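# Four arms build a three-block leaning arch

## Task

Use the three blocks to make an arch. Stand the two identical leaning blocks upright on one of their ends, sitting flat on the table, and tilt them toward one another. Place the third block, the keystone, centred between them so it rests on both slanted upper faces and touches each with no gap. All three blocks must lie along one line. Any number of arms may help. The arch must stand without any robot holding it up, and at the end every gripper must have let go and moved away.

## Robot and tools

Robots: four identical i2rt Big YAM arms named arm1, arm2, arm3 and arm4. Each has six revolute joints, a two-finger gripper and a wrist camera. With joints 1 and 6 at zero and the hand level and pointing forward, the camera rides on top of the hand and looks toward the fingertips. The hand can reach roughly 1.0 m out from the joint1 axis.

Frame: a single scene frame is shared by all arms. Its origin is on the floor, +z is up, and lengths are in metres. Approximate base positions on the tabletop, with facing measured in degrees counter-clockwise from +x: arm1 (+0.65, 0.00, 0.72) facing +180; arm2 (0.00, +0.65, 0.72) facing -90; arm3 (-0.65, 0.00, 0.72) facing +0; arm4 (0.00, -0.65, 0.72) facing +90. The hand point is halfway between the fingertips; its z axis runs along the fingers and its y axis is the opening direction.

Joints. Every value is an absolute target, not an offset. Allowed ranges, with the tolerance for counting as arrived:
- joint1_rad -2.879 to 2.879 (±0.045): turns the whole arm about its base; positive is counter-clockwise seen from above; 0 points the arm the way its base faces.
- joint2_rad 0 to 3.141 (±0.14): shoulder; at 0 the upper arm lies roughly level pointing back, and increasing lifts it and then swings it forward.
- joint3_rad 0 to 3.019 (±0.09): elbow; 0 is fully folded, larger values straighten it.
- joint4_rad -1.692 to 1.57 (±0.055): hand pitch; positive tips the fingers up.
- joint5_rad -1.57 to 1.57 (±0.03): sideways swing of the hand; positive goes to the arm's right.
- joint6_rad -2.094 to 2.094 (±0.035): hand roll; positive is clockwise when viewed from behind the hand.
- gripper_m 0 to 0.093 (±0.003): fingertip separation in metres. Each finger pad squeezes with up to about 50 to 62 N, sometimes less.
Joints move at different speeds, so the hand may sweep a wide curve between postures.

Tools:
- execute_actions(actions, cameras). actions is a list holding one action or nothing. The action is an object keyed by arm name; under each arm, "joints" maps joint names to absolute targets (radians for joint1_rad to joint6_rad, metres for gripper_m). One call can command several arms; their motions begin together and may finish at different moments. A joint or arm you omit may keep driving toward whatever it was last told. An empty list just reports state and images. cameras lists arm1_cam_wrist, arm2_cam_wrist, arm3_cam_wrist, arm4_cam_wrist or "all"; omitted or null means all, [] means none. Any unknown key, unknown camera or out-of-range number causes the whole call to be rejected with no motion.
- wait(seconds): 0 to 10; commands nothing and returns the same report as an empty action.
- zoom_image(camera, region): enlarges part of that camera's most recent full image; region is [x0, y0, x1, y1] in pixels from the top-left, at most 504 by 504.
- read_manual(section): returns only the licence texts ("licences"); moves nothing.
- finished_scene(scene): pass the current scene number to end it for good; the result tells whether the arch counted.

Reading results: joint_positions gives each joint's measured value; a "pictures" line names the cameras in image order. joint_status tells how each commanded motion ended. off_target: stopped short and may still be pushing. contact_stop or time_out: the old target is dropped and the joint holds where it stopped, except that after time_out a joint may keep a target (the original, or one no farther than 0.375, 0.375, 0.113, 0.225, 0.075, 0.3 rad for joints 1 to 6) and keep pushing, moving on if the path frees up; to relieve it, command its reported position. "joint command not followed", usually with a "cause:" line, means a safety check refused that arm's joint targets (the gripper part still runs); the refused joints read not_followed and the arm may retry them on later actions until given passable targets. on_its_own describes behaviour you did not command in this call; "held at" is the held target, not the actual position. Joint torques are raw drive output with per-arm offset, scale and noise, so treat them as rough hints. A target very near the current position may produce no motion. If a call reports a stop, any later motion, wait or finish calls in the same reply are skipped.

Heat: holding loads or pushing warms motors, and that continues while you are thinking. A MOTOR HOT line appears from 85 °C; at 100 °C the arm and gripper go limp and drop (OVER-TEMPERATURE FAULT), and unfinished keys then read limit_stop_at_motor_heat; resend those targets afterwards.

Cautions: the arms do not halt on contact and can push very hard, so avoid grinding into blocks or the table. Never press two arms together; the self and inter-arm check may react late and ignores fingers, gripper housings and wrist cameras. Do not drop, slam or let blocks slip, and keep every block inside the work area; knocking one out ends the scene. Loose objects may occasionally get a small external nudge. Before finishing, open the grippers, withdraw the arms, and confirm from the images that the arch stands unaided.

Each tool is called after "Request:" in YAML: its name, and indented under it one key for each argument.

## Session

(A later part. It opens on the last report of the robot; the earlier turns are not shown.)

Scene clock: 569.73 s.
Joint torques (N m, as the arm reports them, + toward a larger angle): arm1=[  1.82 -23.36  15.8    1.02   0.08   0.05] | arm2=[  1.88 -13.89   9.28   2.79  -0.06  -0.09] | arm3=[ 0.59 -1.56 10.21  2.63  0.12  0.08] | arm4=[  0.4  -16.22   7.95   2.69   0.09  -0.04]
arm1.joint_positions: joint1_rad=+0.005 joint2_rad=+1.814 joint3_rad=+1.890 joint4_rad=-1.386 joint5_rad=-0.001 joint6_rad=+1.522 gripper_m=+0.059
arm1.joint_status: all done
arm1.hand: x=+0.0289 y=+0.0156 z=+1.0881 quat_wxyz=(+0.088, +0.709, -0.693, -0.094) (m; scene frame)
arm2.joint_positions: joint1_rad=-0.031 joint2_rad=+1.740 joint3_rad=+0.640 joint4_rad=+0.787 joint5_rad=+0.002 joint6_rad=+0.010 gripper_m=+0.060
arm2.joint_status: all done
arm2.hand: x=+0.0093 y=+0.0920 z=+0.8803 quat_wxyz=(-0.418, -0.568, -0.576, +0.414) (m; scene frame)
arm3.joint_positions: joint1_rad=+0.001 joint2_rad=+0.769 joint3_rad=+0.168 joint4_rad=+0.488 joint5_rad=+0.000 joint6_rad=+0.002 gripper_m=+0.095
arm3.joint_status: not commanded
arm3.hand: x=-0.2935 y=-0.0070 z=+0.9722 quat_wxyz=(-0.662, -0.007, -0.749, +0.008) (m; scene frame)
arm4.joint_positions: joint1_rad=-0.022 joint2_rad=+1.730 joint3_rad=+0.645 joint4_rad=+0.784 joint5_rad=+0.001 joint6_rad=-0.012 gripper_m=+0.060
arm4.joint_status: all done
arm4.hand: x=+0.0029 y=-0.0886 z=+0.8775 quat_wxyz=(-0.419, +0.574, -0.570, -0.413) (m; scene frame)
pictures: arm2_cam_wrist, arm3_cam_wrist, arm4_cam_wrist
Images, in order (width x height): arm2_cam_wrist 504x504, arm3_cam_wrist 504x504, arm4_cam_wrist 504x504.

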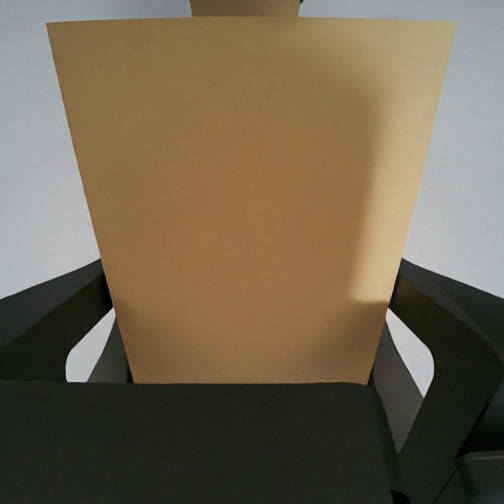

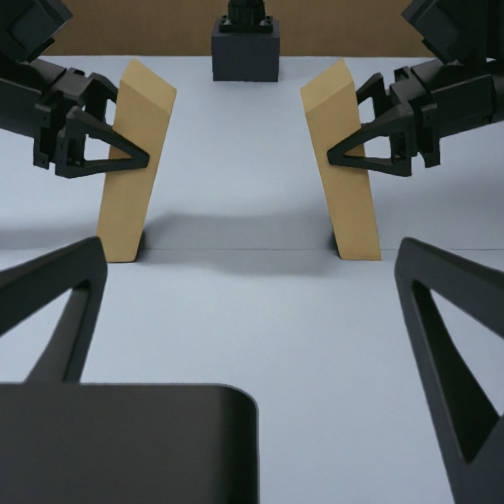

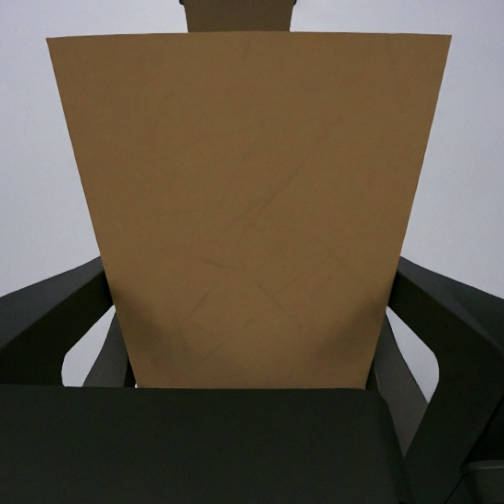

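Request:
execute_actions:
  actions:
    - {"arm2":{"joints":{"joint2_rad":1.727}},"arm4":{"joints":{"joint1_rad":-0.003,"joint2_rad":1.710}}}
  cameras: ["arm2_cam_wrist","arm3_cam_wrist","arm4_cam_wrist"]

Scene clock: 587.23 s.
Joint torques (N m, as the arm reports them, + toward a larger angle): arm1=[  1.69 -23.05  15.8    1.04   0.07   0.05] | arm2=[  1.77 -12.82   9.27   2.8   -0.05  -0.1 ] | arm3=[ 0.57 -1.44 10.22  2.64  0.11  0.08] | arm4=[  0.63 -15.25   7.9    2.71   0.1   -0.03]
arm1.joint_positions: joint1_rad=+0.005 joint2_rad=+1.814 joint3_rad=+1.890 joint4_rad=-1.386 joint5_rad=-0.001 joint6_rad=+1.522 gripper_m=+0.059
arm1.joint_status: not commanded
arm1.hand: x=+0.0289 y=+0.0156 z=+1.0881 quat_wxyz=(+0.088, +0.709, -0.693, -0.094) (m; scene frame)
arm2.joint_positions: joint1_rad=-0.031 joint2_rad=+1.740 joint3_rad=+0.640 joint4_rad=+0.787 joint5_rad=+0.002 joint6_rad=+0.010 gripper_m=+0.060
arm2.joint_status: all done
arm2.hand: x=+0.0093 y=+0.0920 z=+0.8803 quat_wxyz=(-0.418, -0.568, -0.576, +0.414) (m; scene frame)
arm3.joint_positions: joint1_rad=+0.001 joint2_rad=+0.769 joint3_rad=+0.168 joint4_rad=+0.488 joint5_rad=+0.000 joint6_rad=+0.002 gripper_m=+0.095
arm3.joint_status: not commanded
arm3.hand: x=-0.2935 y=-0.0070 z=+0.9722 quat_wxyz=(-0.662, -0.007, -0.749, +0.008) (m; scene frame)
arm4.joint_positions: joint1_rad=-0.015 joint2_rad=+1.730 joint3_rad=+0.645 joint4_rad=+0.784 joint5_rad=+0.001 joint6_rad=-0.012 gripper_m=+0.060
arm4.joint_status: all done
arm4.hand: x=-0.0005 y=-0.0886 z=+0.8775 quat_wxyz=(-0.418, +0.576, -0.568, -0.414) (m; scene frame)
pictures: arm2_cam_wrist, arm3_cam_wrist, arm4_cam_wrist
Images, in order (width x height): arm2_cam_wrist 504x504, arm3_cam_wrist 504x504, arm4_cam_wrist 504x504.

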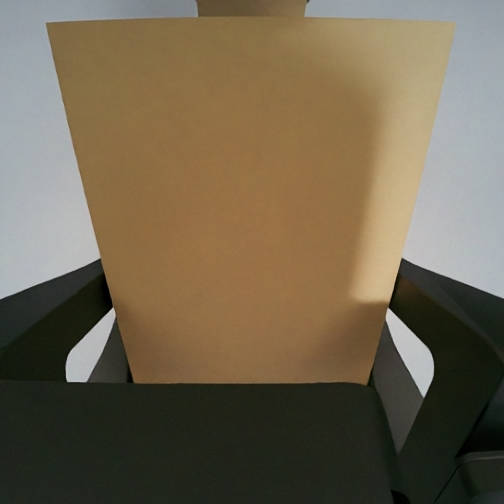

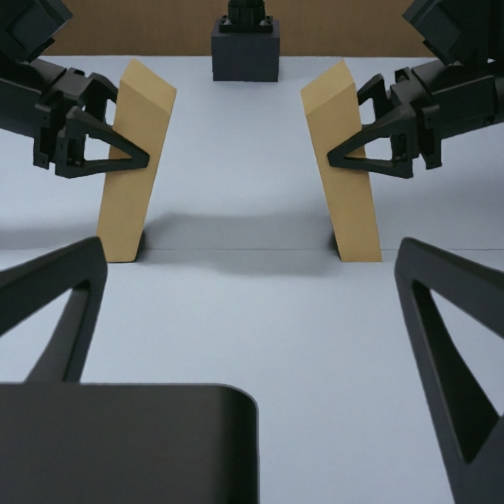

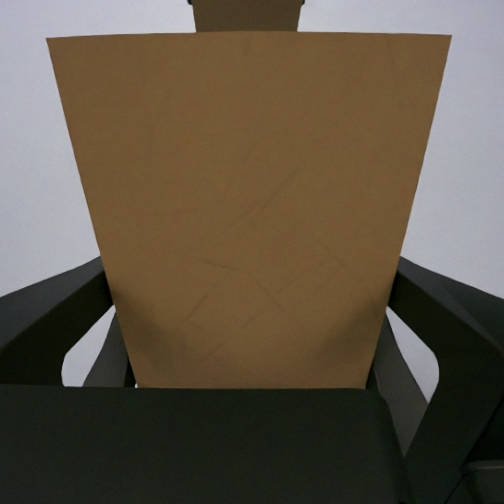

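Request:
execute_actions:
  actions:
    - {"arm2":{"joints":{"joint2_rad":1.741}},"arm4":{"joints":{"joint2_rad":1.728}}}
  cameras: ["arm3_cam_wrist"]

Request:
zoom_image:
  camera: "arm3_cam_wrist"
  region: [80, 200, 410, 300]

Scene clock: 598.77 s.
Joint torques (N m, as the arm reports them, + toward a larger angle): arm1=[  1.68 -23.16  15.76   1.08   0.06   0.06] | arm2=[  1.83 -11.87   9.28   2.77  -0.05  -0.09] | arm3=[ 0.58 -1.52 10.21  2.65  0.11  0.08] | arm4=[  0.78 -13.53   7.91   2.67   0.12  -0.03]
arm1.joint_positions: joint1_rad=+0.005 joint2_rad=+1.814 joint3_rad=+1.890 joint4_rad=-1.386 joint5_rad=-0.001 joint6_rad=+1.522 gripper_m=+0.059
arm1.joint_status: not commanded
arm1.hand: x=+0.0289 y=+0.0156 z=+1.0881 quat_wxyz=(+0.088, +0.709, -0.693, -0.094) (m; scene frame)
arm2.joint_positions: joint1_rad=-0.031 joint2_rad=+1.740 joint3_rad=+0.640 joint4_rad=+0.787 joint5_rad=+0.002 joint6_rad=+0.010 gripper_m=+0.060
arm2.joint_status: all done
arm2.hand: x=+0.0093 y=+0.0920 z=+0.8803 quat_wxyz=(-0.418, -0.568, -0.576, +0.414) (m; scene frame)
arm3.joint_positions: joint1_rad=+0.001 joint2_rad=+0.769 joint3_rad=+0.168 joint4_rad=+0.488 joint5_rad=+0.000 joint6_rad=+0.002 gripper_m=+0.095
arm3.joint_status: not commanded
arm3.hand: x=-0.2935 y=-0.0070 z=+0.9722 quat_wxyz=(-0.662, -0.007, -0.749, +0.008) (m; scene frame)
arm4.joint_positions: joint1_rad=-0.015 joint2_rad=+1.730 joint3_rad=+0.645 joint4_rad=+0.784 joint5_rad=+0.001 joint6_rad=-0.012 gripper_m=+0.060
arm4.joint_status: all done
arm4.hand: x=-0.0005 y=-0.0886 z=+0.8775 quat_wxyz=(-0.418, +0.576, -0.568, -0.414) (m; scene frame)
pictures: arm3_cam_wrist
Images, in order (width x height): arm3_cam_wrist 504x504.

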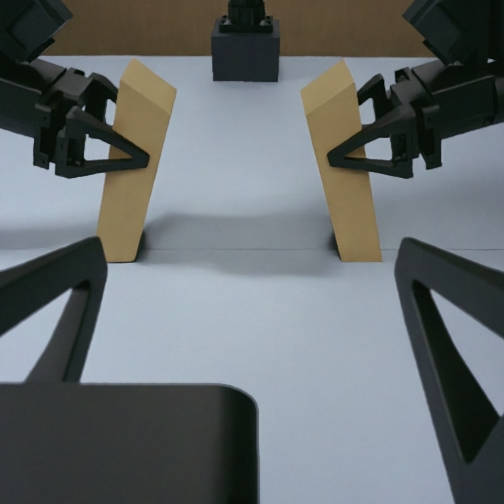

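Region (80, 200, 410, 300) of arm3_cam_wrist's 504x504 image, scaled by 1.527, with more detail than that image has; it fills the top 153 rows of this view, and the rest is white.

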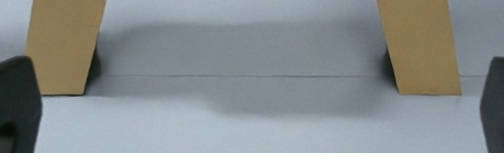

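Request:
zoom_image:
  camera: "arm3_cam_wrist"
  region: [90, 225, 170, 280]

Request:
zoom_image:
  camera: "arm3_cam_wrist"
  region: [315, 225, 395, 280]

Region (90, 225, 170, 280) of arm3_cam_wrist's 504x504 image, scaled by 6.300, with more detail than that image has; it fills the top 346 rows of this view, and the rest is white.

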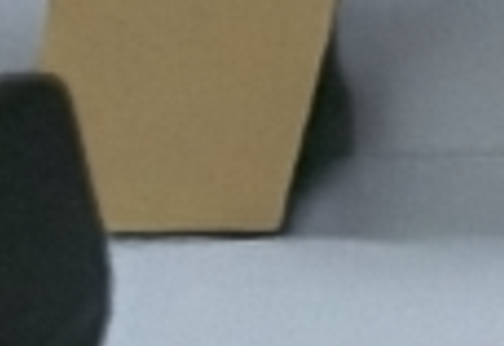

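Region (315, 225, 395, 280) of arm3_cam_wrist's 504x504 image, scaled by 6.300, with more detail than that image has; it fills the top 346 rows of this view, and the rest is white.

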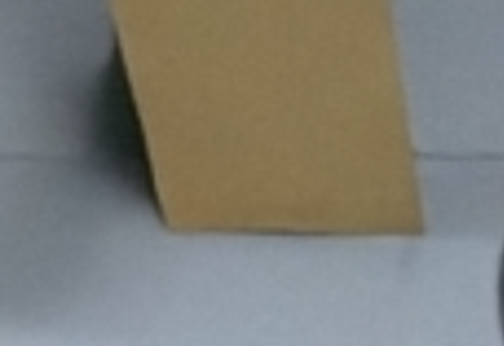

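Request:
execute_actions:
  actions:
    - {"arm2":{"joints":{"joint2_rad":1.755}},"arm4":{"joints":{"joint2_rad":1.742}},"arm1":{"joints":{"joint2_rad":1.93}}}
  cameras: ["arm2_cam_wrist","arm3_cam_wrist","arm4_cam_wrist"]

Scene clock: 622.87 s.
Joint torques (N m, as the arm reports them, + toward a larger angle): arm1=[  1.82 -26.12  14.22   0.76   0.08   0.06] | arm2=[  1.8  -11.36   9.13   2.75  -0.06  -0.09] | arm3=[ 0.51 -1.61 10.24  2.63  0.11  0.09] | arm4=[  0.54 -12.27   7.88   2.65   0.11  -0.03]
arm1.joint_positions: joint1_rad=+0.005 joint2_rad=+1.961 joint3_rad=+1.904 joint4_rad=-1.386 joint5_rad=-0.001 joint6_rad=+1.522 gripper_m=+0.059
arm1.joint_status: all done
arm1.hand: x=+0.0107 y=+0.0161 z=+1.0048 quat_wxyz=(+0.044, +0.714, -0.697, -0.046) (m; scene frame)
arm2.joint_positions: joint1_rad=-0.031 joint2_rad=+1.747 joint3_rad=+0.642 joint4_rad=+0.787 joint5_rad=+0.002 joint6_rad=+0.010 gripper_m=+0.060
arm2.joint_status: all done
arm2.hand: x=+0.0092 y=+0.0919 z=+0.8773 quat_wxyz=(-0.416, -0.569, -0.577, +0.413) (m; scene frame)
arm3.joint_positions: joint1_rad=+0.001 joint2_rad=+0.769 joint3_rad=+0.168 joint4_rad=+0.488 joint5_rad=+0.000 joint6_rad=+0.002 gripper_m=+0.095
arm3.joint_status: not commanded
arm3.hand: x=-0.2935 y=-0.0070 z=+0.9722 quat_wxyz=(-0.662, -0.007, -0.749, +0.008) (m; scene frame)
arm4.joint_positions: joint1_rad=-0.015 joint2_rad=+1.731 joint3_rad=+0.646 joint4_rad=+0.784 joint5_rad=+0.001 joint6_rad=-0.012 gripper_m=+0.060
arm4.joint_status: all done
arm4.hand: x=-0.0005 y=-0.0885 z=+0.8772 quat_wxyz=(-0.418, +0.576, -0.568, -0.414) (m; scene frame)
pictures: arm2_cam_wrist, arm3_cam_wrist, arm4_cam_wrist
Images, in order (width x height): arm2_cam_wrist 504x504, arm3_cam_wrist 504x504, arm4_cam_wrist 504x504.

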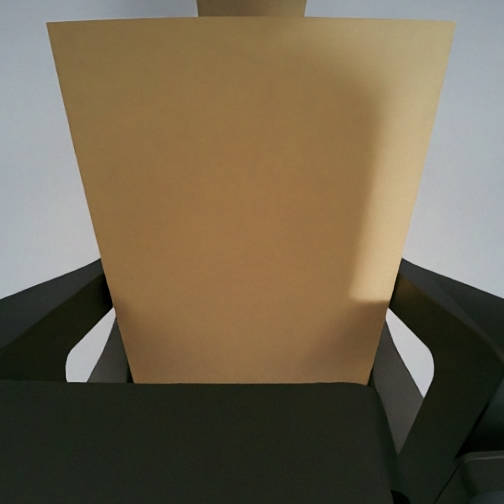

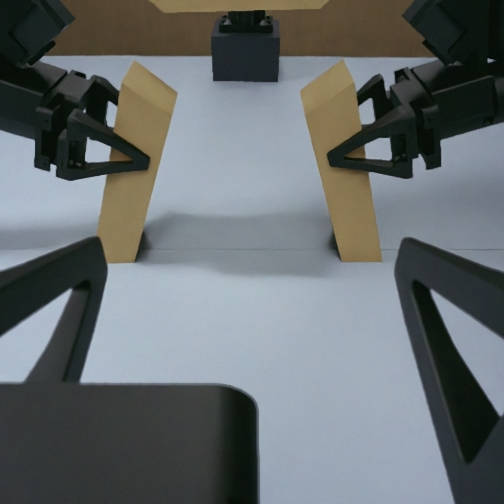

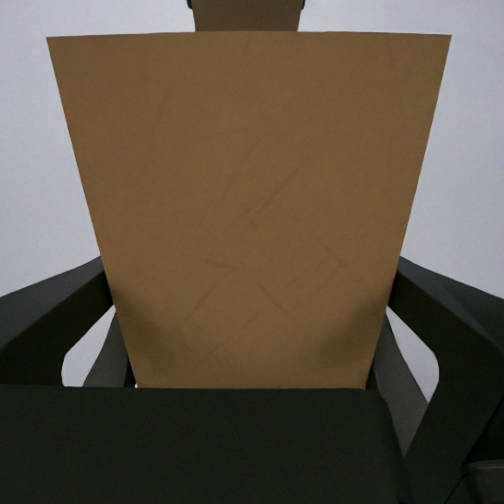

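Request:
zoom_image:
  camera: "arm3_cam_wrist"
  region: [80, 0, 410, 280]

Region (80, 0, 410, 280) of arm3_cam_wrist's 504x504 image, scaled by 1.527, with more detail than that image has; it fills the top 428 rows of this view, and the rest is white.

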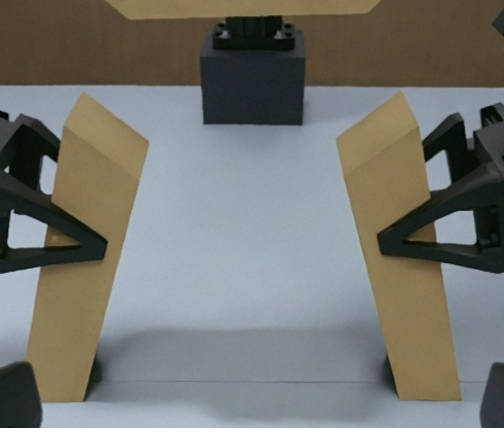

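Request:
execute_actions:
  actions:
    - {"arm2":{"joints":{"joint3_rad":0.70,"joint4_rad":0.757}},"arm4":{"joints":{"joint3_rad":0.71,"joint4_rad":0.718}}}
  cameras: ["arm2_cam_wrist","arm3_cam_wrist","arm4_cam_wrist"]

Request:
zoom_image:
  camera: "arm3_cam_wrist"
  region: [80, 0, 410, 280]

Scene clock: 681.60 s.
Joint torques (N m, as the arm reports them, + toward a larger angle): arm1=[  1.62 -25.95  14.23   0.82   0.08   0.06] | arm2=[  1.91 -11.4    8.79   1.6   -0.06  -0.09] | arm3=[ 0.54 -1.57 10.23  2.61  0.12  0.09] | arm4=[  0.47 -12.87   7.42   1.1    0.11  -0.03]
arm1.joint_positions: joint1_rad=+0.005 joint2_rad=+1.961 joint3_rad=+1.904 joint4_rad=-1.386 joint5_rad=-0.001 joint6_rad=+1.522 gripper_m=+0.059
arm1.joint_status: not commanded
arm1.hand: x=+0.0107 y=+0.0161 z=+1.0048 quat_wxyz=(+0.044, +0.714, -0.697, -0.046) (m; scene frame)
arm2.joint_positions: joint1_rad=-0.031 joint2_rad=+1.747 joint3_rad=+0.653 joint4_rad=+0.762 joint5_rad=+0.002 joint6_rad=+0.010 gripper_m=+0.060
arm2.joint_status: all done
arm2.hand: x=+0.0093 y=+0.0891 z=+0.8760 quat_wxyz=(-0.412, -0.572, -0.580, +0.409) (m; scene frame)
arm3.joint_positions: joint1_rad=+0.001 joint2_rad=+0.769 joint3_rad=+0.168 joint4_rad=+0.488 joint5_rad=+0.000 joint6_rad=+0.002 gripper_m=+0.095
arm3.joint_status: not commanded
arm3.hand: x=-0.2935 y=-0.0070 z=+0.9722 quat_wxyz=(-0.662, -0.007, -0.749, +0.008) (m; scene frame)
arm4.joint_positions: joint1_rad=-0.015 joint2_rad=+1.733 joint3_rad=+0.672 joint4_rad=+0.730 joint5_rad=+0.001 joint6_rad=-0.012 gripper_m=+0.060
arm4.joint_status: all done
arm4.hand: x=-0.0008 y=-0.0821 z=+0.8740 quat_wxyz=(-0.408, +0.582, -0.575, -0.405) (m; scene frame)
pictures: arm2_cam_wrist, arm3_cam_wrist, arm4_cam_wrist
Images, in order (width x height): arm2_cam_wrist 504x504, arm3_cam_wrist 504x504, arm4_cam_wrist 504x504.

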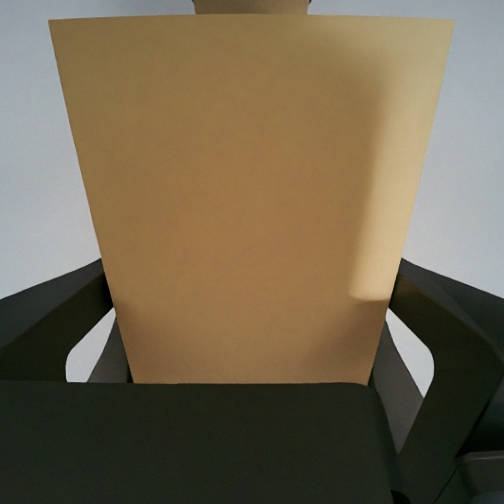

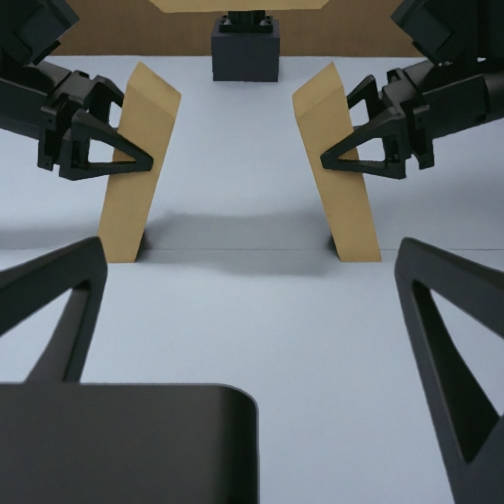

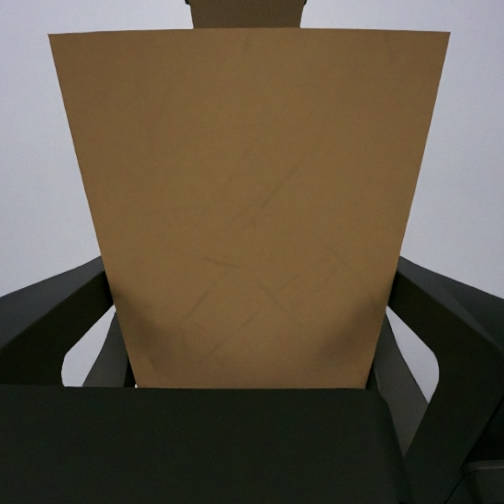

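Region (80, 0, 410, 280) of arm3_cam_wrist's 504x504 image, scaled by 1.527, with more detail than that image has; it fills the top 428 rows of this view, and the rest is white.

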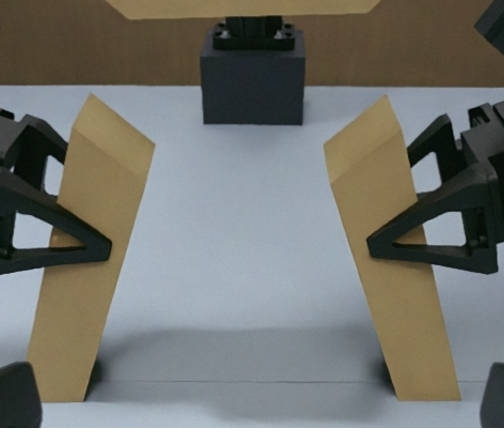

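Request:
execute_actions:
  actions:
    - {"arm1":{"joints":{"joint1_rad":-0.014,"joint2_rad":1.995,"joint3_rad":1.89,"joint4_rad":-1.372}}}
  cameras: ["arm2_cam_wrist","arm3_cam_wrist","arm4_cam_wrist"]

Request:
zoom_image:
  camera: "arm3_cam_wrist"
  region: [80, 0, 410, 280]

Scene clock: 722.10 s.
Joint torques (N m, as the arm reports them, + toward a larger angle): arm1=[  0.31 -24.71  11.42   0.87   0.08   0.08] | arm2=[  1.8  -11.3    8.77   1.59  -0.06  -0.09] | arm3=[ 0.56 -1.55 10.23  2.64  0.11  0.08] | arm4=[  0.66 -12.73   7.4    1.09   0.1   -0.05]
arm1.joint_positions: joint1_rad=-0.006 joint2_rad=+2.004 joint3_rad=+1.876 joint4_rad=-1.384 joint5_rad=-0.001 joint6_rad=+1.522 gripper_m=+0.059
arm1.joint_status: all done
arm1.hand: x=+0.0167 y=+0.0230 z=+0.9664 quat_wxyz=(+0.020, +0.711, -0.702, -0.021) (m; scene frame)
arm2.joint_positions: joint1_rad=-0.031 joint2_rad=+1.747 joint3_rad=+0.653 joint4_rad=+0.762 joint5_rad=+0.002 joint6_rad=+0.010 gripper_m=+0.060
arm2.joint_status: not commanded
arm2.hand: x=+0.0093 y=+0.0891 z=+0.8760 quat_wxyz=(-0.412, -0.572, -0.580, +0.409) (m; scene frame)
arm3.joint_positions: joint1_rad=+0.001 joint2_rad=+0.769 joint3_rad=+0.168 joint4_rad=+0.488 joint5_rad=+0.000 joint6_rad=+0.002 gripper_m=+0.095
arm3.joint_status: not commanded
arm3.hand: x=-0.2935 y=-0.0070 z=+0.9722 quat_wxyz=(-0.662, -0.007, -0.749, +0.008) (m; scene frame)
arm4.joint_positions: joint1_rad=-0.015 joint2_rad=+1.733 joint3_rad=+0.672 joint4_rad=+0.730 joint5_rad=+0.001 joint6_rad=-0.012 gripper_m=+0.060
arm4.joint_status: not commanded
arm4.hand: x=-0.0008 y=-0.0821 z=+0.8740 quat_wxyz=(-0.408, +0.582, -0.575, -0.405) (m; scene frame)
pictures: arm2_cam_wrist, arm3_cam_wrist, arm4_cam_wrist
Images, in order (width x height): arm2_cam_wrist 504x504, arm3_cam_wrist 504x504, arm4_cam_wrist 504x504.

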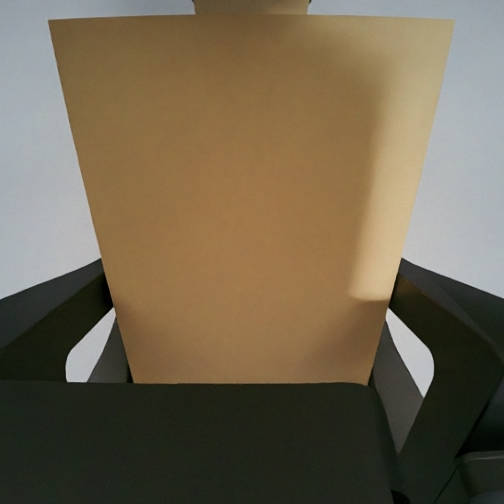

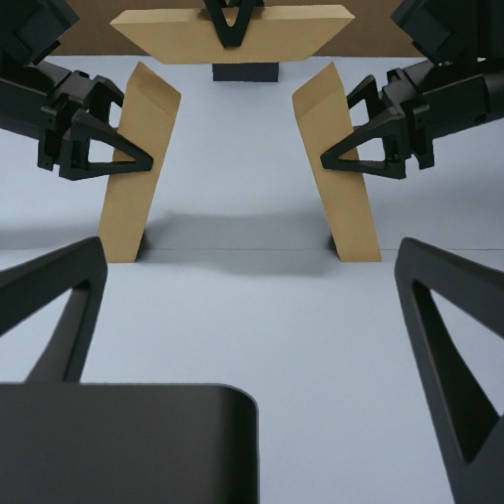

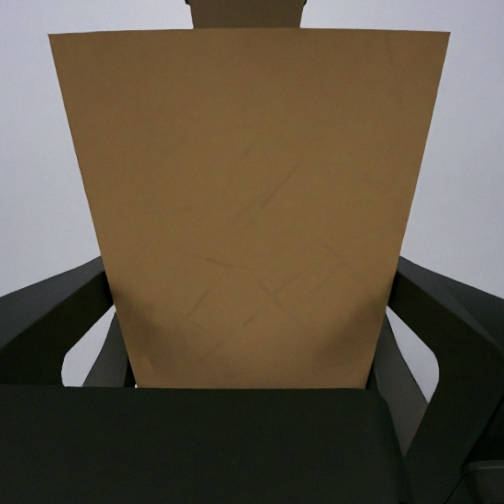

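Region (80, 0, 410, 280) of arm3_cam_wrist's 504x504 image, scaled by 1.527, with more detail than that image has; it fills the top 428 rows of this view, and the rest is white.

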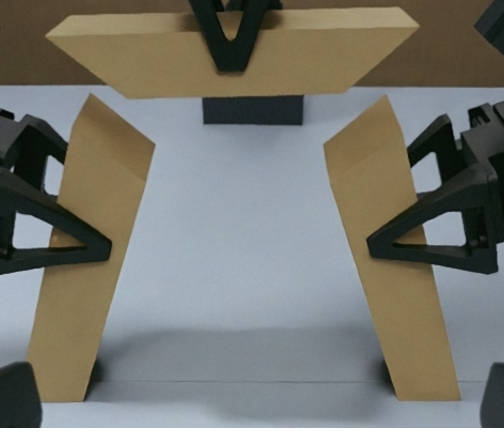

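Request:
zoom_image:
  camera: "arm3_cam_wrist"
  region: [100, 0, 370, 130]

Region (100, 0, 370, 130) of arm3_cam_wrist's 504x504 image, scaled by 1.867, with more detail than that image has; it fills the top 243 rows of this view, and the rest is white.

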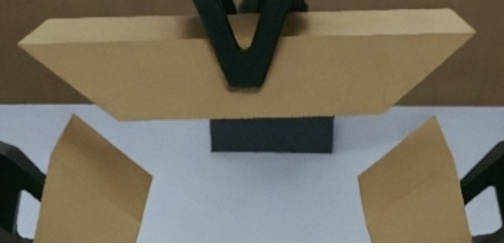

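Request:
execute_actions:
  actions:
    - {"arm1":{"joints":{"joint1_rad":0.008,"joint2_rad":2.04,"joint5_rad":0.03}}}
  cameras: ["arm2_cam_wrist","arm3_cam_wrist","arm4_cam_wrist"]

Request:
zoom_image:
  camera: "arm3_cam_wrist"
  region: [100, 20, 370, 150]

Scene clock: 766.23 s.
Joint torques (N m, as the arm reports them, + toward a larger angle): arm1=[  1.53 -24.58  11.33   0.68   0.2    0.08] | arm2=[  1.82 -11.38   8.77   1.58  -0.06  -0.09] | arm3=[ 0.57 -1.58 10.21  2.63  0.11  0.08] | arm4=[  0.62 -12.95   7.42   1.13   0.1   -0.03]
arm1.joint_positions: joint1_rad=-0.003 joint2_rad=+2.046 joint3_rad=+1.876 joint4_rad=-1.384 joint5_rad=+0.026 joint6_rad=+1.522 gripper_m=+0.059
arm1.joint_status: all done
arm1.hand: x=+0.0163 y=+0.0258 z=+0.9407 quat_wxyz=(-0.004, +0.712, -0.702, -0.015) (m; scene frame)
arm2.joint_positions: joint1_rad=-0.031 joint2_rad=+1.747 joint3_rad=+0.653 joint4_rad=+0.762 joint5_rad=+0.002 joint6_rad=+0.010 gripper_m=+0.060
arm2.joint_status: not commanded
arm2.hand: x=+0.0093 y=+0.0891 z=+0.8760 quat_wxyz=(-0.412, -0.572, -0.580, +0.409) (m; scene frame)
arm3.joint_positions: joint1_rad=+0.001 joint2_rad=+0.769 joint3_rad=+0.168 joint4_rad=+0.488 joint5_rad=+0.000 joint6_rad=+0.002 gripper_m=+0.095
arm3.joint_status: not commanded
arm3.hand: x=-0.2935 y=-0.0070 z=+0.9722 quat_wxyz=(-0.662, -0.007, -0.749, +0.008) (m; scene frame)
arm4.joint_positions: joint1_rad=-0.015 joint2_rad=+1.733 joint3_rad=+0.672 joint4_rad=+0.730 joint5_rad=+0.001 joint6_rad=-0.012 gripper_m=+0.060
arm4.joint_status: not commanded
arm4.hand: x=-0.0008 y=-0.0821 z=+0.8740 quat_wxyz=(-0.408, +0.582, -0.575, -0.405) (m; scene frame)
pictures: arm2_cam_wrist, arm3_cam_wrist, arm4_cam_wrist
Images, in order (width x height): arm2_cam_wrist 504x504, arm3_cam_wrist 504x504, arm4_cam_wrist 504x504.

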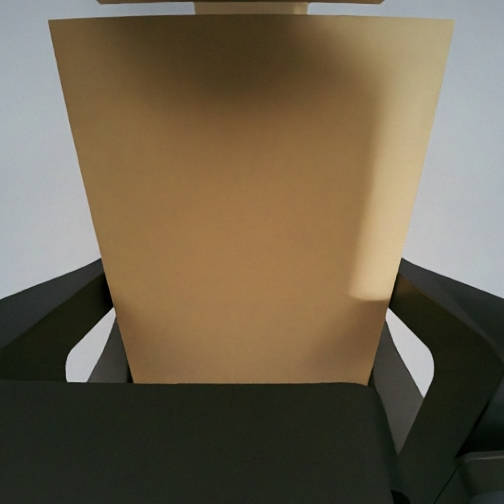

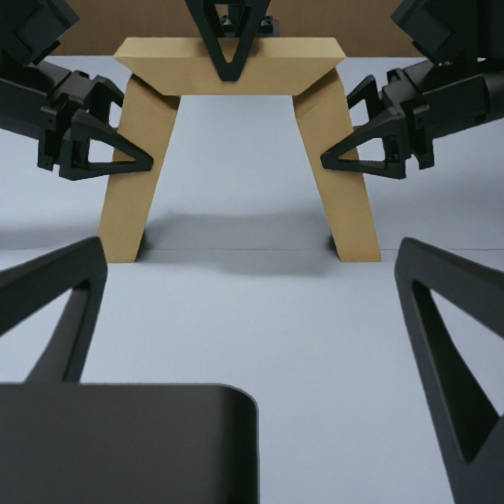

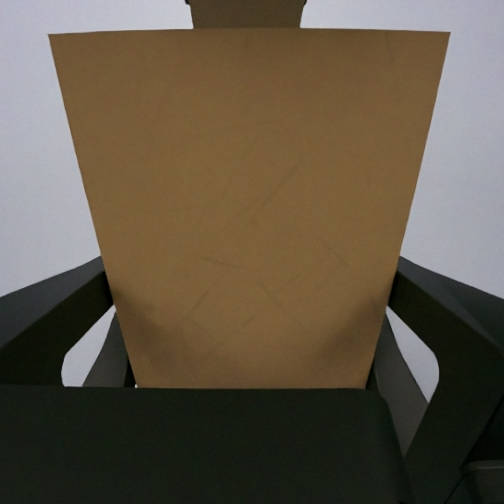

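Region (100, 20, 370, 150) of arm3_cam_wrist's 504x504 image, scaled by 1.867, with more detail than that image has; it fills the top 243 rows of this view, and the rest is white.

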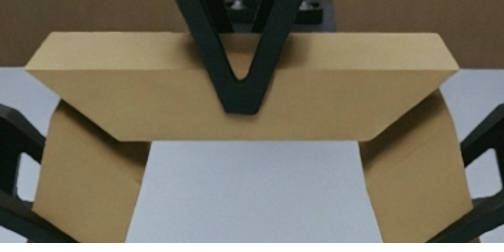

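Request:
zoom_image:
  camera: "arm3_cam_wrist"
  region: [105, 45, 205, 135]

Request:
zoom_image:
  camera: "arm3_cam_wrist"
  region: [270, 45, 370, 135]

Region (105, 45, 205, 135) of arm3_cam_wrist's 504x504 image, scaled by 5.040, with more detail than that image has; it fills the top 454 rows of this view, and the rest is white.

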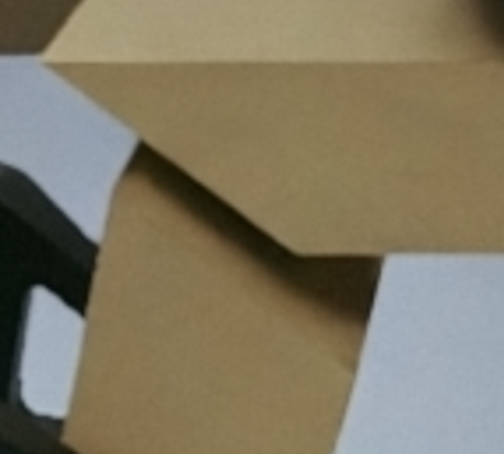

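Region (270, 45, 370, 135) of arm3_cam_wrist's 504x504 image, scaled by 5.040, with more detail than that image has; it fills the top 454 rows of this view, and the rest is white.

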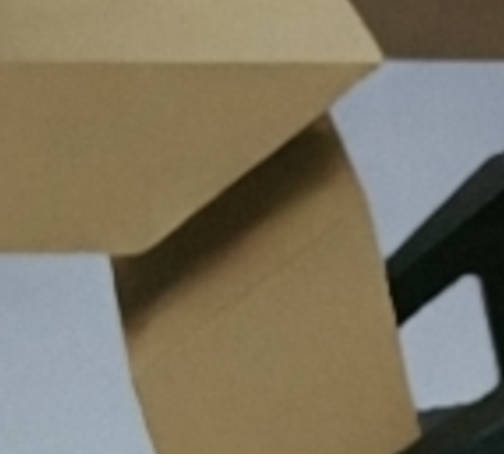

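Request:
zoom_image:
  camera: "arm3_cam_wrist"
  region: [90, 225, 170, 280]

Request:
zoom_image:
  camera: "arm3_cam_wrist"
  region: [315, 225, 395, 280]

Region (90, 225, 170, 280) of arm3_cam_wrist's 504x504 image, scaled by 6.300, with more detail than that image has; it fills the top 346 rows of this view, and the rest is white.

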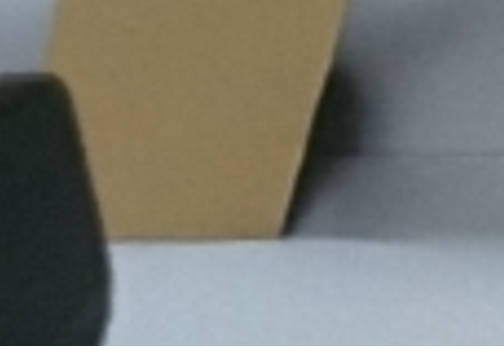

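Region (315, 225, 395, 280) of arm3_cam_wrist's 504x504 image, scaled by 6.300, with more detail than that image has; it fills the top 346 rows of this view, and the rest is white.

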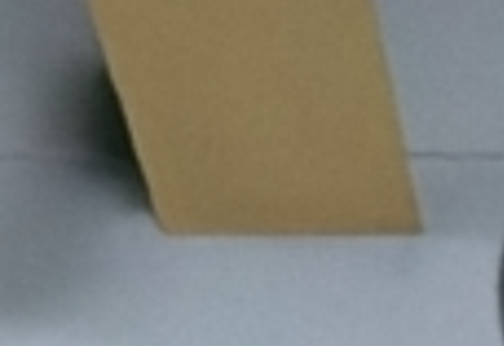

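Request:
execute_actions:
  actions: []

Scene clock: 822.77 s.
Joint torques (N m, as the arm reports them, + toward a larger angle): arm1=[  1.71 -24.71  11.33   0.76   0.19   0.08] | arm2=[  1.82 -11.54   8.78   1.58  -0.05  -0.09] | arm3=[ 0.52 -1.52 10.21  2.62  0.11  0.09] | arm4=[  0.62 -12.94   7.43   1.08   0.1   -0.03]
arm1.joint_positions: joint1_rad=-0.003 joint2_rad=+2.046 joint3_rad=+1.876 joint4_rad=-1.384 joint5_rad=+0.026 joint6_rad=+1.522 gripper_m=+0.059
arm1.joint_status: all done
arm1.hand: x=+0.0163 y=+0.0258 z=+0.9407 quat_wxyz=(-0.004, +0.712, -0.702, -0.015) (m; scene frame)
arm2.joint_positions: joint1_rad=-0.031 joint2_rad=+1.747 joint3_rad=+0.653 joint4_rad=+0.762 joint5_rad=+0.002 joint6_rad=+0.010 gripper_m=+0.060
arm2.joint_status: not commanded
arm2.hand: x=+0.0093 y=+0.0891 z=+0.8760 quat_wxyz=(-0.412, -0.572, -0.580, +0.409) (m; scene frame)
arm3.joint_positions: joint1_rad=+0.001 joint2_rad=+0.769 joint3_rad=+0.168 joint4_rad=+0.488 joint5_rad=+0.000 joint6_rad=+0.002 gripper_m=+0.095
arm3.joint_status: not commanded
arm3.hand: x=-0.2935 y=-0.0070 z=+0.9722 quat_wxyz=(-0.662, -0.007, -0.749, +0.008) (m; scene frame)
arm4.joint_positions: joint1_rad=-0.015 joint2_rad=+1.733 joint3_rad=+0.672 joint4_rad=+0.730 joint5_rad=+0.001 joint6_rad=-0.012 gripper_m=+0.060
arm4.joint_status: not commanded
arm4.hand: x=-0.0008 y=-0.0821 z=+0.8740 quat_wxyz=(-0.408, +0.582, -0.575, -0.405) (m; scene frame)
pictures: arm1_cam_wrist, arm2_cam_wrist, arm3_cam_wrist, arm4_cam_wrist
Images, in order (width x height): arm1_cam_wrist 504x504, arm2_cam_wrist 504x504, arm3_cam_wrist 504x504, arm4_cam_wrist 504x504.

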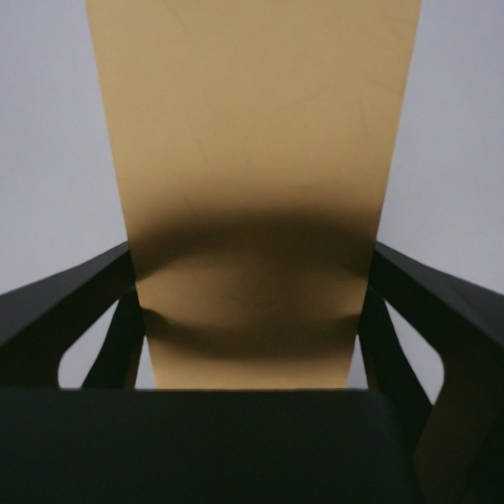

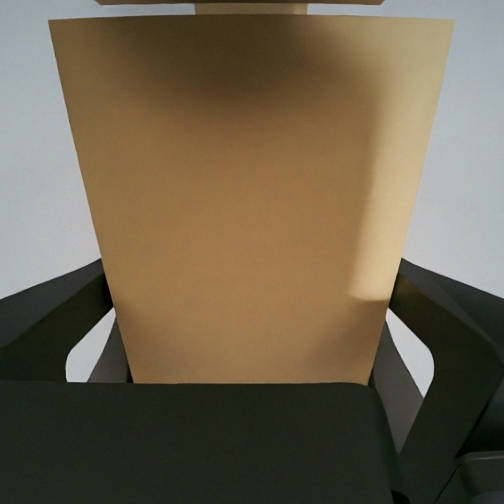

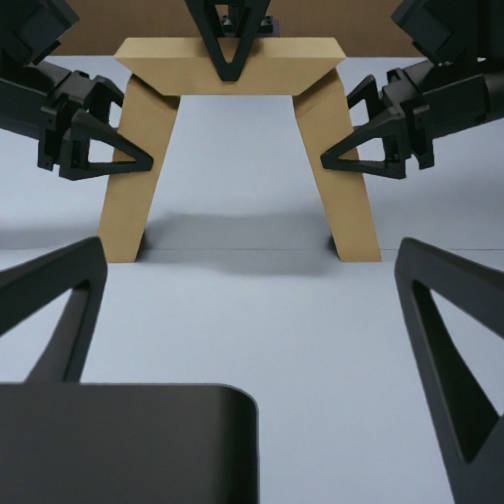

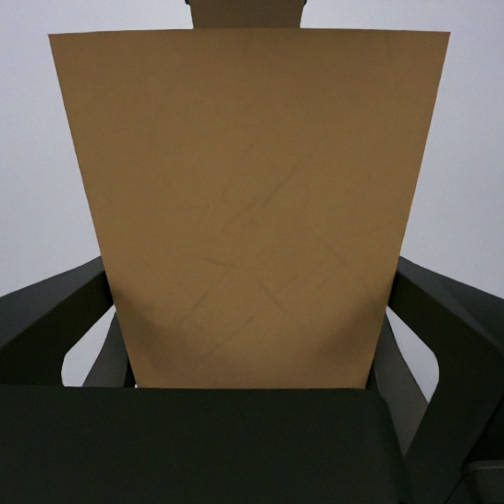

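Request:
zoom_image:
  camera: "arm3_cam_wrist"
  region: [90, 20, 380, 140]

Region (90, 20, 380, 140) of arm3_cam_wrist's 504x504 image, scaled by 1.738, with more detail than that image has; it fills the top 209 rows of this view, and the rest is white.

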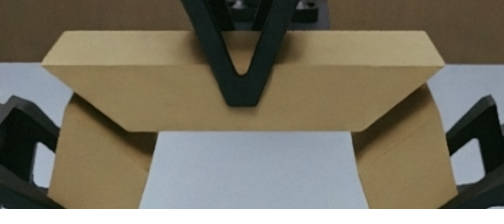

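Request:
zoom_image:
  camera: "arm3_cam_wrist"
  region: [100, 30, 200, 130]

Request:
zoom_image:
  camera: "arm3_cam_wrist"
  region: [270, 30, 370, 130]

Region (100, 30, 200, 130) of arm3_cam_wrist's 504x504 image, scaled by 5.040, with more detail than that image has.

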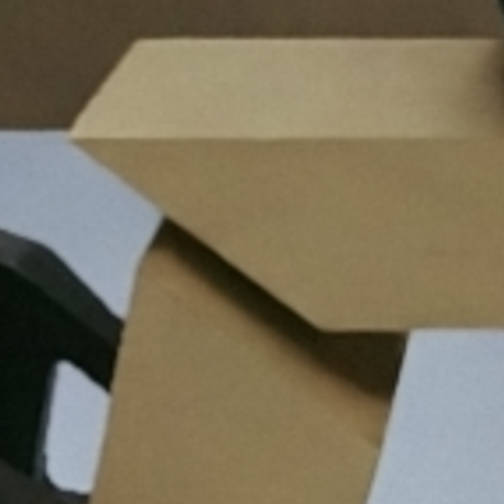

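Region (270, 30, 370, 130) of arm3_cam_wrist's 504x504 image, scaled by 5.040, with more detail than that image has.

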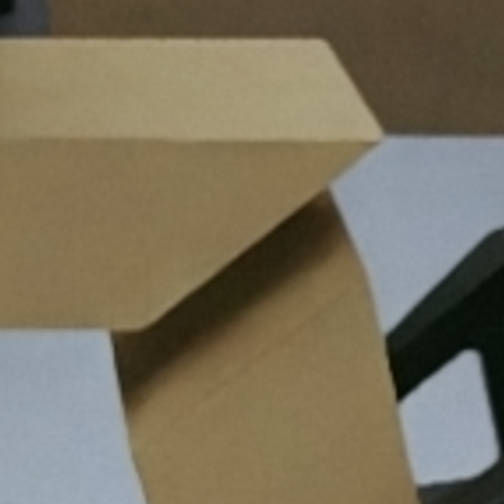

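Request:
execute_actions:
  actions:
    - {"arm1":{"joints":{"joint1_rad":0.015}},"arm2":{"joints":{"joint2_rad":1.735,"joint3_rad":0.665}},"arm4":{"joints":{"joint2_rad":1.722,"joint3_rad":0.682}}}
  cameras: ["arm3_cam_wrist"]

Scene clock: 865.03 s.
Joint torques (N m, as the arm reports them, + toward a larger angle): arm1=[  1.36 -24.88  11.34   0.71   0.17   0.06] | arm2=[  1.79 -12.81   6.36   1.64  -0.05  -0.09] | arm3=[ 0.6  -1.5  10.21  2.62  0.11  0.08] | arm4=[  0.74 -14.77   5.58   1.08   0.1   -0.03]
arm1.joint_positions: joint1_rad=+0.006 joint2_rad=+2.046 joint3_rad=+1.876 joint4_rad=-1.384 joint5_rad=+0.026 joint6_rad=+1.522 gripper_m=+0.059
arm1.joint_status: all done
arm1.hand: x=+0.0161 y=+0.0202 z=+0.9407 quat_wxyz=(-0.004, +0.716, -0.698, -0.015) (m; scene frame)
arm2.joint_positions: joint1_rad=-0.031 joint2_rad=+1.746 joint3_rad=+0.653 joint4_rad=+0.761 joint5_rad=+0.002 joint6_rad=+0.010 gripper_m=+0.060
arm2.joint_status: all done
arm2.hand: x=+0.0093 y=+0.0891 z=+0.8762 quat_wxyz=(-0.412, -0.572, -0.580, +0.409) (m; scene frame)
arm3.joint_positions: joint1_rad=+0.001 joint2_rad=+0.769 joint3_rad=+0.168 joint4_rad=+0.488 joint5_rad=+0.000 joint6_rad=+0.002 gripper_m=+0.095
arm3.joint_status: not commanded
arm3.hand: x=-0.2935 y=-0.0070 z=+0.9722 quat_wxyz=(-0.662, -0.007, -0.749, +0.008) (m; scene frame)
arm4.joint_positions: joint1_rad=-0.015 joint2_rad=+1.733 joint3_rad=+0.672 joint4_rad=+0.730 joint5_rad=+0.001 joint6_rad=-0.012 gripper_m=+0.060
arm4.joint_status: all done
arm4.hand: x=-0.0008 y=-0.0821 z=+0.8742 quat_wxyz=(-0.409, +0.582, -0.575, -0.405) (m; scene frame)
pictures: arm3_cam_wrist
Images, in order (width x height): arm3_cam_wrist 504x504.

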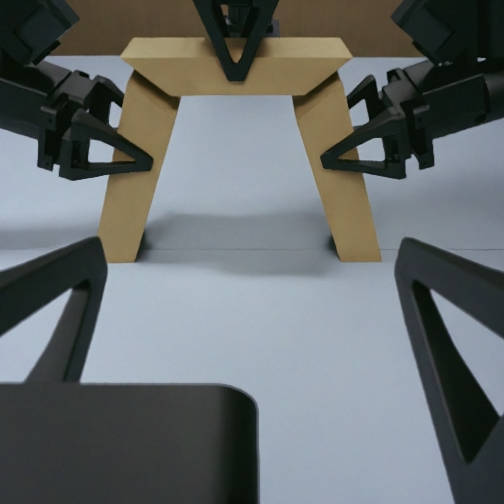

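Request:
execute_actions:
  actions:
    - {"arm1":{"joints":{"joint6_rad":1.54}},"arm2":{"joints":{"joint2_rad":1.718}},"arm4":{"joints":{"joint2_rad":1.707}}}
  cameras: []

Scene clock: 887.40 s.
Joint torques (N m, as the arm reports them, + toward a larger angle): arm1=[  1.44 -24.75  11.31   0.69   0.18   0.08] | arm2=[  1.81 -13.94   6.36   1.83  -0.06  -0.08] | arm3=[ 0.52 -1.54 10.24  2.62  0.11  0.08] | arm4=[  0.68 -15.87   5.53   1.27   0.11  -0.03]
arm1.joint_positions: joint1_rad=+0.006 joint2_rad=+2.046 joint3_rad=+1.876 joint4_rad=-1.384 joint5_rad=+0.026 joint6_rad=+1.531 gripper_m=+0.059
arm1.joint_status: all done
arm1.hand: x=+0.0161 y=+0.0202 z=+0.9407 quat_wxyz=(-0.004, +0.713, -0.701, -0.015) (m; scene frame)
arm2.joint_positions: joint1_rad=-0.031 joint2_rad=+1.743 joint3_rad=+0.653 joint4_rad=+0.756 joint5_rad=+0.002 joint6_rad=+0.010 gripper_m=+0.060
arm2.joint_status: all done
arm2.hand: x=+0.0093 y=+0.0893 z=+0.8767 quat_wxyz=(-0.412, -0.572, -0.580, +0.408) (m; scene frame)
arm3.joint_positions: joint1_rad=+0.001 joint2_rad=+0.769 joint3_rad=+0.168 joint4_rad=+0.488 joint5_rad=+0.000 joint6_rad=+0.002 gripper_m=+0.095
arm3.joint_status: not commanded
arm3.hand: x=-0.2935 y=-0.0070 z=+0.9722 quat_wxyz=(-0.662, -0.007, -0.749, +0.008) (m; scene frame)
arm4.joint_positions: joint1_rad=-0.015 joint2_rad=+1.731 joint3_rad=+0.672 joint4_rad=+0.725 joint5_rad=+0.001 joint6_rad=-0.012 gripper_m=+0.060
arm4.joint_status: all done
arm4.hand: x=-0.0008 y=-0.0824 z=+0.8744 quat_wxyz=(-0.408, +0.582, -0.575, -0.405) (m; scene frame)
pictures: none
No camera images: the call's "cameras" was empty. Leave "cameras" out to get every camera's image.

Request:
execute_actions:
  actions:
    - {"arm2":{"joints":{"joint2_rad":1.711,"joint4_rad":0.775}},"arm4":{"joints":{"joint2_rad":1.699,"joint4_rad":0.742}}}
  cameras: []

Scene clock: 894.27 s.
Joint torques (N m, as the arm reports them, + toward a larger angle): arm1=[  1.66 -24.95  11.3    0.73   0.18   0.07] | arm2=[  1.81 -14.35   6.36   2.59  -0.06  -0.1 ] | arm3=[ 0.57 -1.49 10.22  2.64  0.11  0.08] | arm4=[  0.45 -16.6    5.58   2.19   0.11  -0.04]
arm1.joint_positions: joint1_rad=+0.006 joint2_rad=+2.046 joint3_rad=+1.876 joint4_rad=-1.384 joint5_rad=+0.026 joint6_rad=+1.531 gripper_m=+0.059
arm1.joint_status: not commanded
arm1.hand: x=+0.0161 y=+0.0202 z=+0.9407 quat_wxyz=(-0.004, +0.712, -0.702, -0.015) (m; scene frame)
arm2.joint_positions: joint1_rad=-0.031 joint2_rad=+1.742 joint3_rad=+0.653 joint4_rad=+0.756 joint5_rad=+0.002 joint6_rad=+0.010 gripper_m=+0.060
arm2.joint_status: all done
arm2.hand: x=+0.0093 y=+0.0893 z=+0.8771 quat_wxyz=(-0.412, -0.572, -0.580, +0.409) (m; scene frame)
arm3.joint_positions: joint1_rad=+0.001 joint2_rad=+0.769 joint3_rad=+0.168 joint4_rad=+0.488 joint5_rad=+0.000 joint6_rad=+0.002 gripper_m=+0.095
arm3.joint_status: not commanded
arm3.hand: x=-0.2935 y=-0.0070 z=+0.9722 quat_wxyz=(-0.662, -0.007, -0.749, +0.008) (m; scene frame)
arm4.joint_positions: joint1_rad=-0.015 joint2_rad=+1.730 joint3_rad=+0.672 joint4_rad=+0.725 joint5_rad=+0.001 joint6_rad=-0.012 gripper_m=+0.060
arm4.joint_status: all done
arm4.hand: x=-0.0008 y=-0.0823 z=+0.8748 quat_wxyz=(-0.408, +0.582, -0.575, -0.405) (m; scene frame)
pictures: none
No camera images: the call's "cameras" was empty. Leave "cameras" out to get every camera's image.

Request:
execute_actions:
  actions:
    - {"arm2":{"joints":{"joint2_rad":1.700}},"arm4":{"joints":{"joint2_rad":1.688}}}
  cameras: []

Scene clock: 898.10 s.
Joint torques (N m, as the arm reports them, + toward a larger angle): arm1=[  1.63 -24.84  11.29   0.74   0.18   0.08] | arm2=[  1.74 -14.44   6.43   2.56  -0.07  -0.09] | arm3=[ 0.56 -1.52 10.19  2.62  0.11  0.09] | arm4=[  0.66 -17.44   5.55   2.16   0.12  -0.04]
arm1.joint_positions: joint1_rad=+0.006 joint2_rad=+2.046 joint3_rad=+1.876 joint4_rad=-1.384 joint5_rad=+0.026 joint6_rad=+1.531 gripper_m=+0.059
arm1.joint_status: not commanded
arm1.hand: x=+0.0161 y=+0.0202 z=+0.9407 quat_wxyz=(-0.004, +0.712, -0.702, -0.015) (m; scene frame)
arm2.joint_positions: joint1_rad=-0.031 joint2_rad=+1.735 joint3_rad=+0.653 joint4_rad=+0.756 joint5_rad=+0.002 joint6_rad=+0.010 gripper_m=+0.060
arm2.joint_status: all done
arm2.hand: x=+0.0093 y=+0.0889 z=+0.8808 quat_wxyz=(-0.414, -0.571, -0.578, +0.410) (m; scene frame)
arm3.joint_positions: joint1_rad=+0.001 joint2_rad=+0.769 joint3_rad=+0.168 joint4_rad=+0.488 joint5_rad=+0.000 joint6_rad=+0.002 gripper_m=+0.095
arm3.joint_status: not commanded
arm3.hand: x=-0.2935 y=-0.0070 z=+0.9722 quat_wxyz=(-0.662, -0.007, -0.749, +0.008) (m; scene frame)
arm4.joint_positions: joint1_rad=-0.015 joint2_rad=+1.729 joint3_rad=+0.672 joint4_rad=+0.725 joint5_rad=+0.001 joint6_rad=-0.012 gripper_m=+0.060
arm4.joint_status: all done
arm4.hand: x=-0.0007 y=-0.0823 z=+0.8752 quat_wxyz=(-0.408, +0.582, -0.575, -0.405) (m; scene frame)
pictures: none
No camera images: the call's "cameras" was empty. Leave "cameras" out to get every camera's image.

Request:
execute_actions:
  actions:
    - {"arm2":{"joints":{"joint3_rad":0.652}},"arm4":{"joints":{"joint2_rad":1.682}}}
  cameras: []

Scene clock: 902.90 s.
Joint torques (N m, as the arm reports them, + toward a larger angle): arm1=[  1.74 -24.86  11.32   0.7    0.17   0.08] | arm2=[  1.85 -14.71   5.54   2.59  -0.06  -0.1 ] | arm3=[ 0.61 -1.46 10.23  2.62  0.11  0.08] | arm4=[  0.66 -17.86   5.56   2.13   0.11  -0.04]
arm1.joint_positions: joint1_rad=+0.006 joint2_rad=+2.046 joint3_rad=+1.876 joint4_rad=-1.384 joint5_rad=+0.026 joint6_rad=+1.531 gripper_m=+0.059
arm1.joint_status: not commanded
arm1.hand: x=+0.0161 y=+0.0202 z=+0.9407 quat_wxyz=(-0.004, +0.712, -0.702, -0.015) (m; scene frame)
arm2.joint_positions: joint1_rad=-0.031 joint2_rad=+1.735 joint3_rad=+0.653 joint4_rad=+0.756 joint5_rad=+0.002 joint6_rad=+0.010 gripper_m=+0.060
arm2.joint_status: all done
arm2.hand: x=+0.0093 y=+0.0889 z=+0.8808 quat_wxyz=(-0.414, -0.571, -0.578, +0.410) (m; scene frame)
arm3.joint_positions: joint1_rad=+0.001 joint2_rad=+0.769 joint3_rad=+0.168 joint4_rad=+0.488 joint5_rad=+0.000 joint6_rad=+0.002 gripper_m=+0.095
arm3.joint_status: not commanded
arm3.hand: x=-0.2935 y=-0.0070 z=+0.9722 quat_wxyz=(-0.662, -0.007, -0.749, +0.008) (m; scene frame)
arm4.joint_positions: joint1_rad=-0.015 joint2_rad=+1.729 joint3_rad=+0.672 joint4_rad=+0.725 joint5_rad=+0.001 joint6_rad=-0.012 gripper_m=+0.060
arm4.joint_status: all done
arm4.hand: x=-0.0007 y=-0.0822 z=+0.8754 quat_wxyz=(-0.408, +0.582, -0.575, -0.405) (m; scene frame)
pictures: none
No camera images: the call's "cameras" was empty. Leave "cameras" out to get every camera's image.

Request:
execute_actions:
  actions:
    - {"arm2":{"joints":{"joint3_rad":0.640}},"arm4":{"joints":{"joint2_rad":1.674}}}
  cameras: []

Scene clock: 907.00 s.
Joint torques (N m, as the arm reports them, + toward a larger angle): arm1=[  1.55 -25.    11.32   0.71   0.19   0.09] | arm2=[  2.   -14.29   5.6    2.54  -0.06  -0.09] | arm3=[ 0.66 -1.57 10.2   2.61  0.11  0.08] | arm4=[  0.56 -18.49   5.67   2.14   0.1   -0.04]
arm1.joint_positions: joint1_rad=+0.006 joint2_rad=+2.046 joint3_rad=+1.876 joint4_rad=-1.384 joint5_rad=+0.026 joint6_rad=+1.531 gripper_m=+0.059
arm1.joint_status: not commanded
arm1.hand: x=+0.0161 y=+0.0202 z=+0.9407 quat_wxyz=(-0.004, +0.712, -0.702, -0.015) (m; scene frame)
arm2.joint_positions: joint1_rad=-0.031 joint2_rad=+1.732 joint3_rad=+0.639 joint4_rad=+0.757 joint5_rad=+0.002 joint6_rad=+0.010 gripper_m=+0.060
arm2.joint_status: all done
arm2.hand: x=+0.0092 y=+0.0947 z=+0.8767 quat_wxyz=(-0.411, -0.573, -0.581, +0.408) (m; scene frame)
arm3.joint_positions: joint1_rad=+0.001 joint2_rad=+0.769 joint3_rad=+0.168 joint4_rad=+0.488 joint5_rad=+0.000 joint6_rad=+0.002 gripper_m=+0.095
arm3.joint_status: not commanded
arm3.hand: x=-0.2935 y=-0.0070 z=+0.9722 quat_wxyz=(-0.662, -0.007, -0.749, +0.008) (m; scene frame)
arm4.joint_positions: joint1_rad=-0.015 joint2_rad=+1.727 joint3_rad=+0.670 joint4_rad=+0.725 joint5_rad=+0.001 joint6_rad=-0.012 gripper_m=+0.060
arm4.joint_status: all done
arm4.hand: x=-0.0007 y=-0.0828 z=+0.8754 quat_wxyz=(-0.408, +0.582, -0.575, -0.405) (m; scene frame)
pictures: none
No camera images: the call's "cameras" was empty. Leave "cameras" out to get every camera's image.


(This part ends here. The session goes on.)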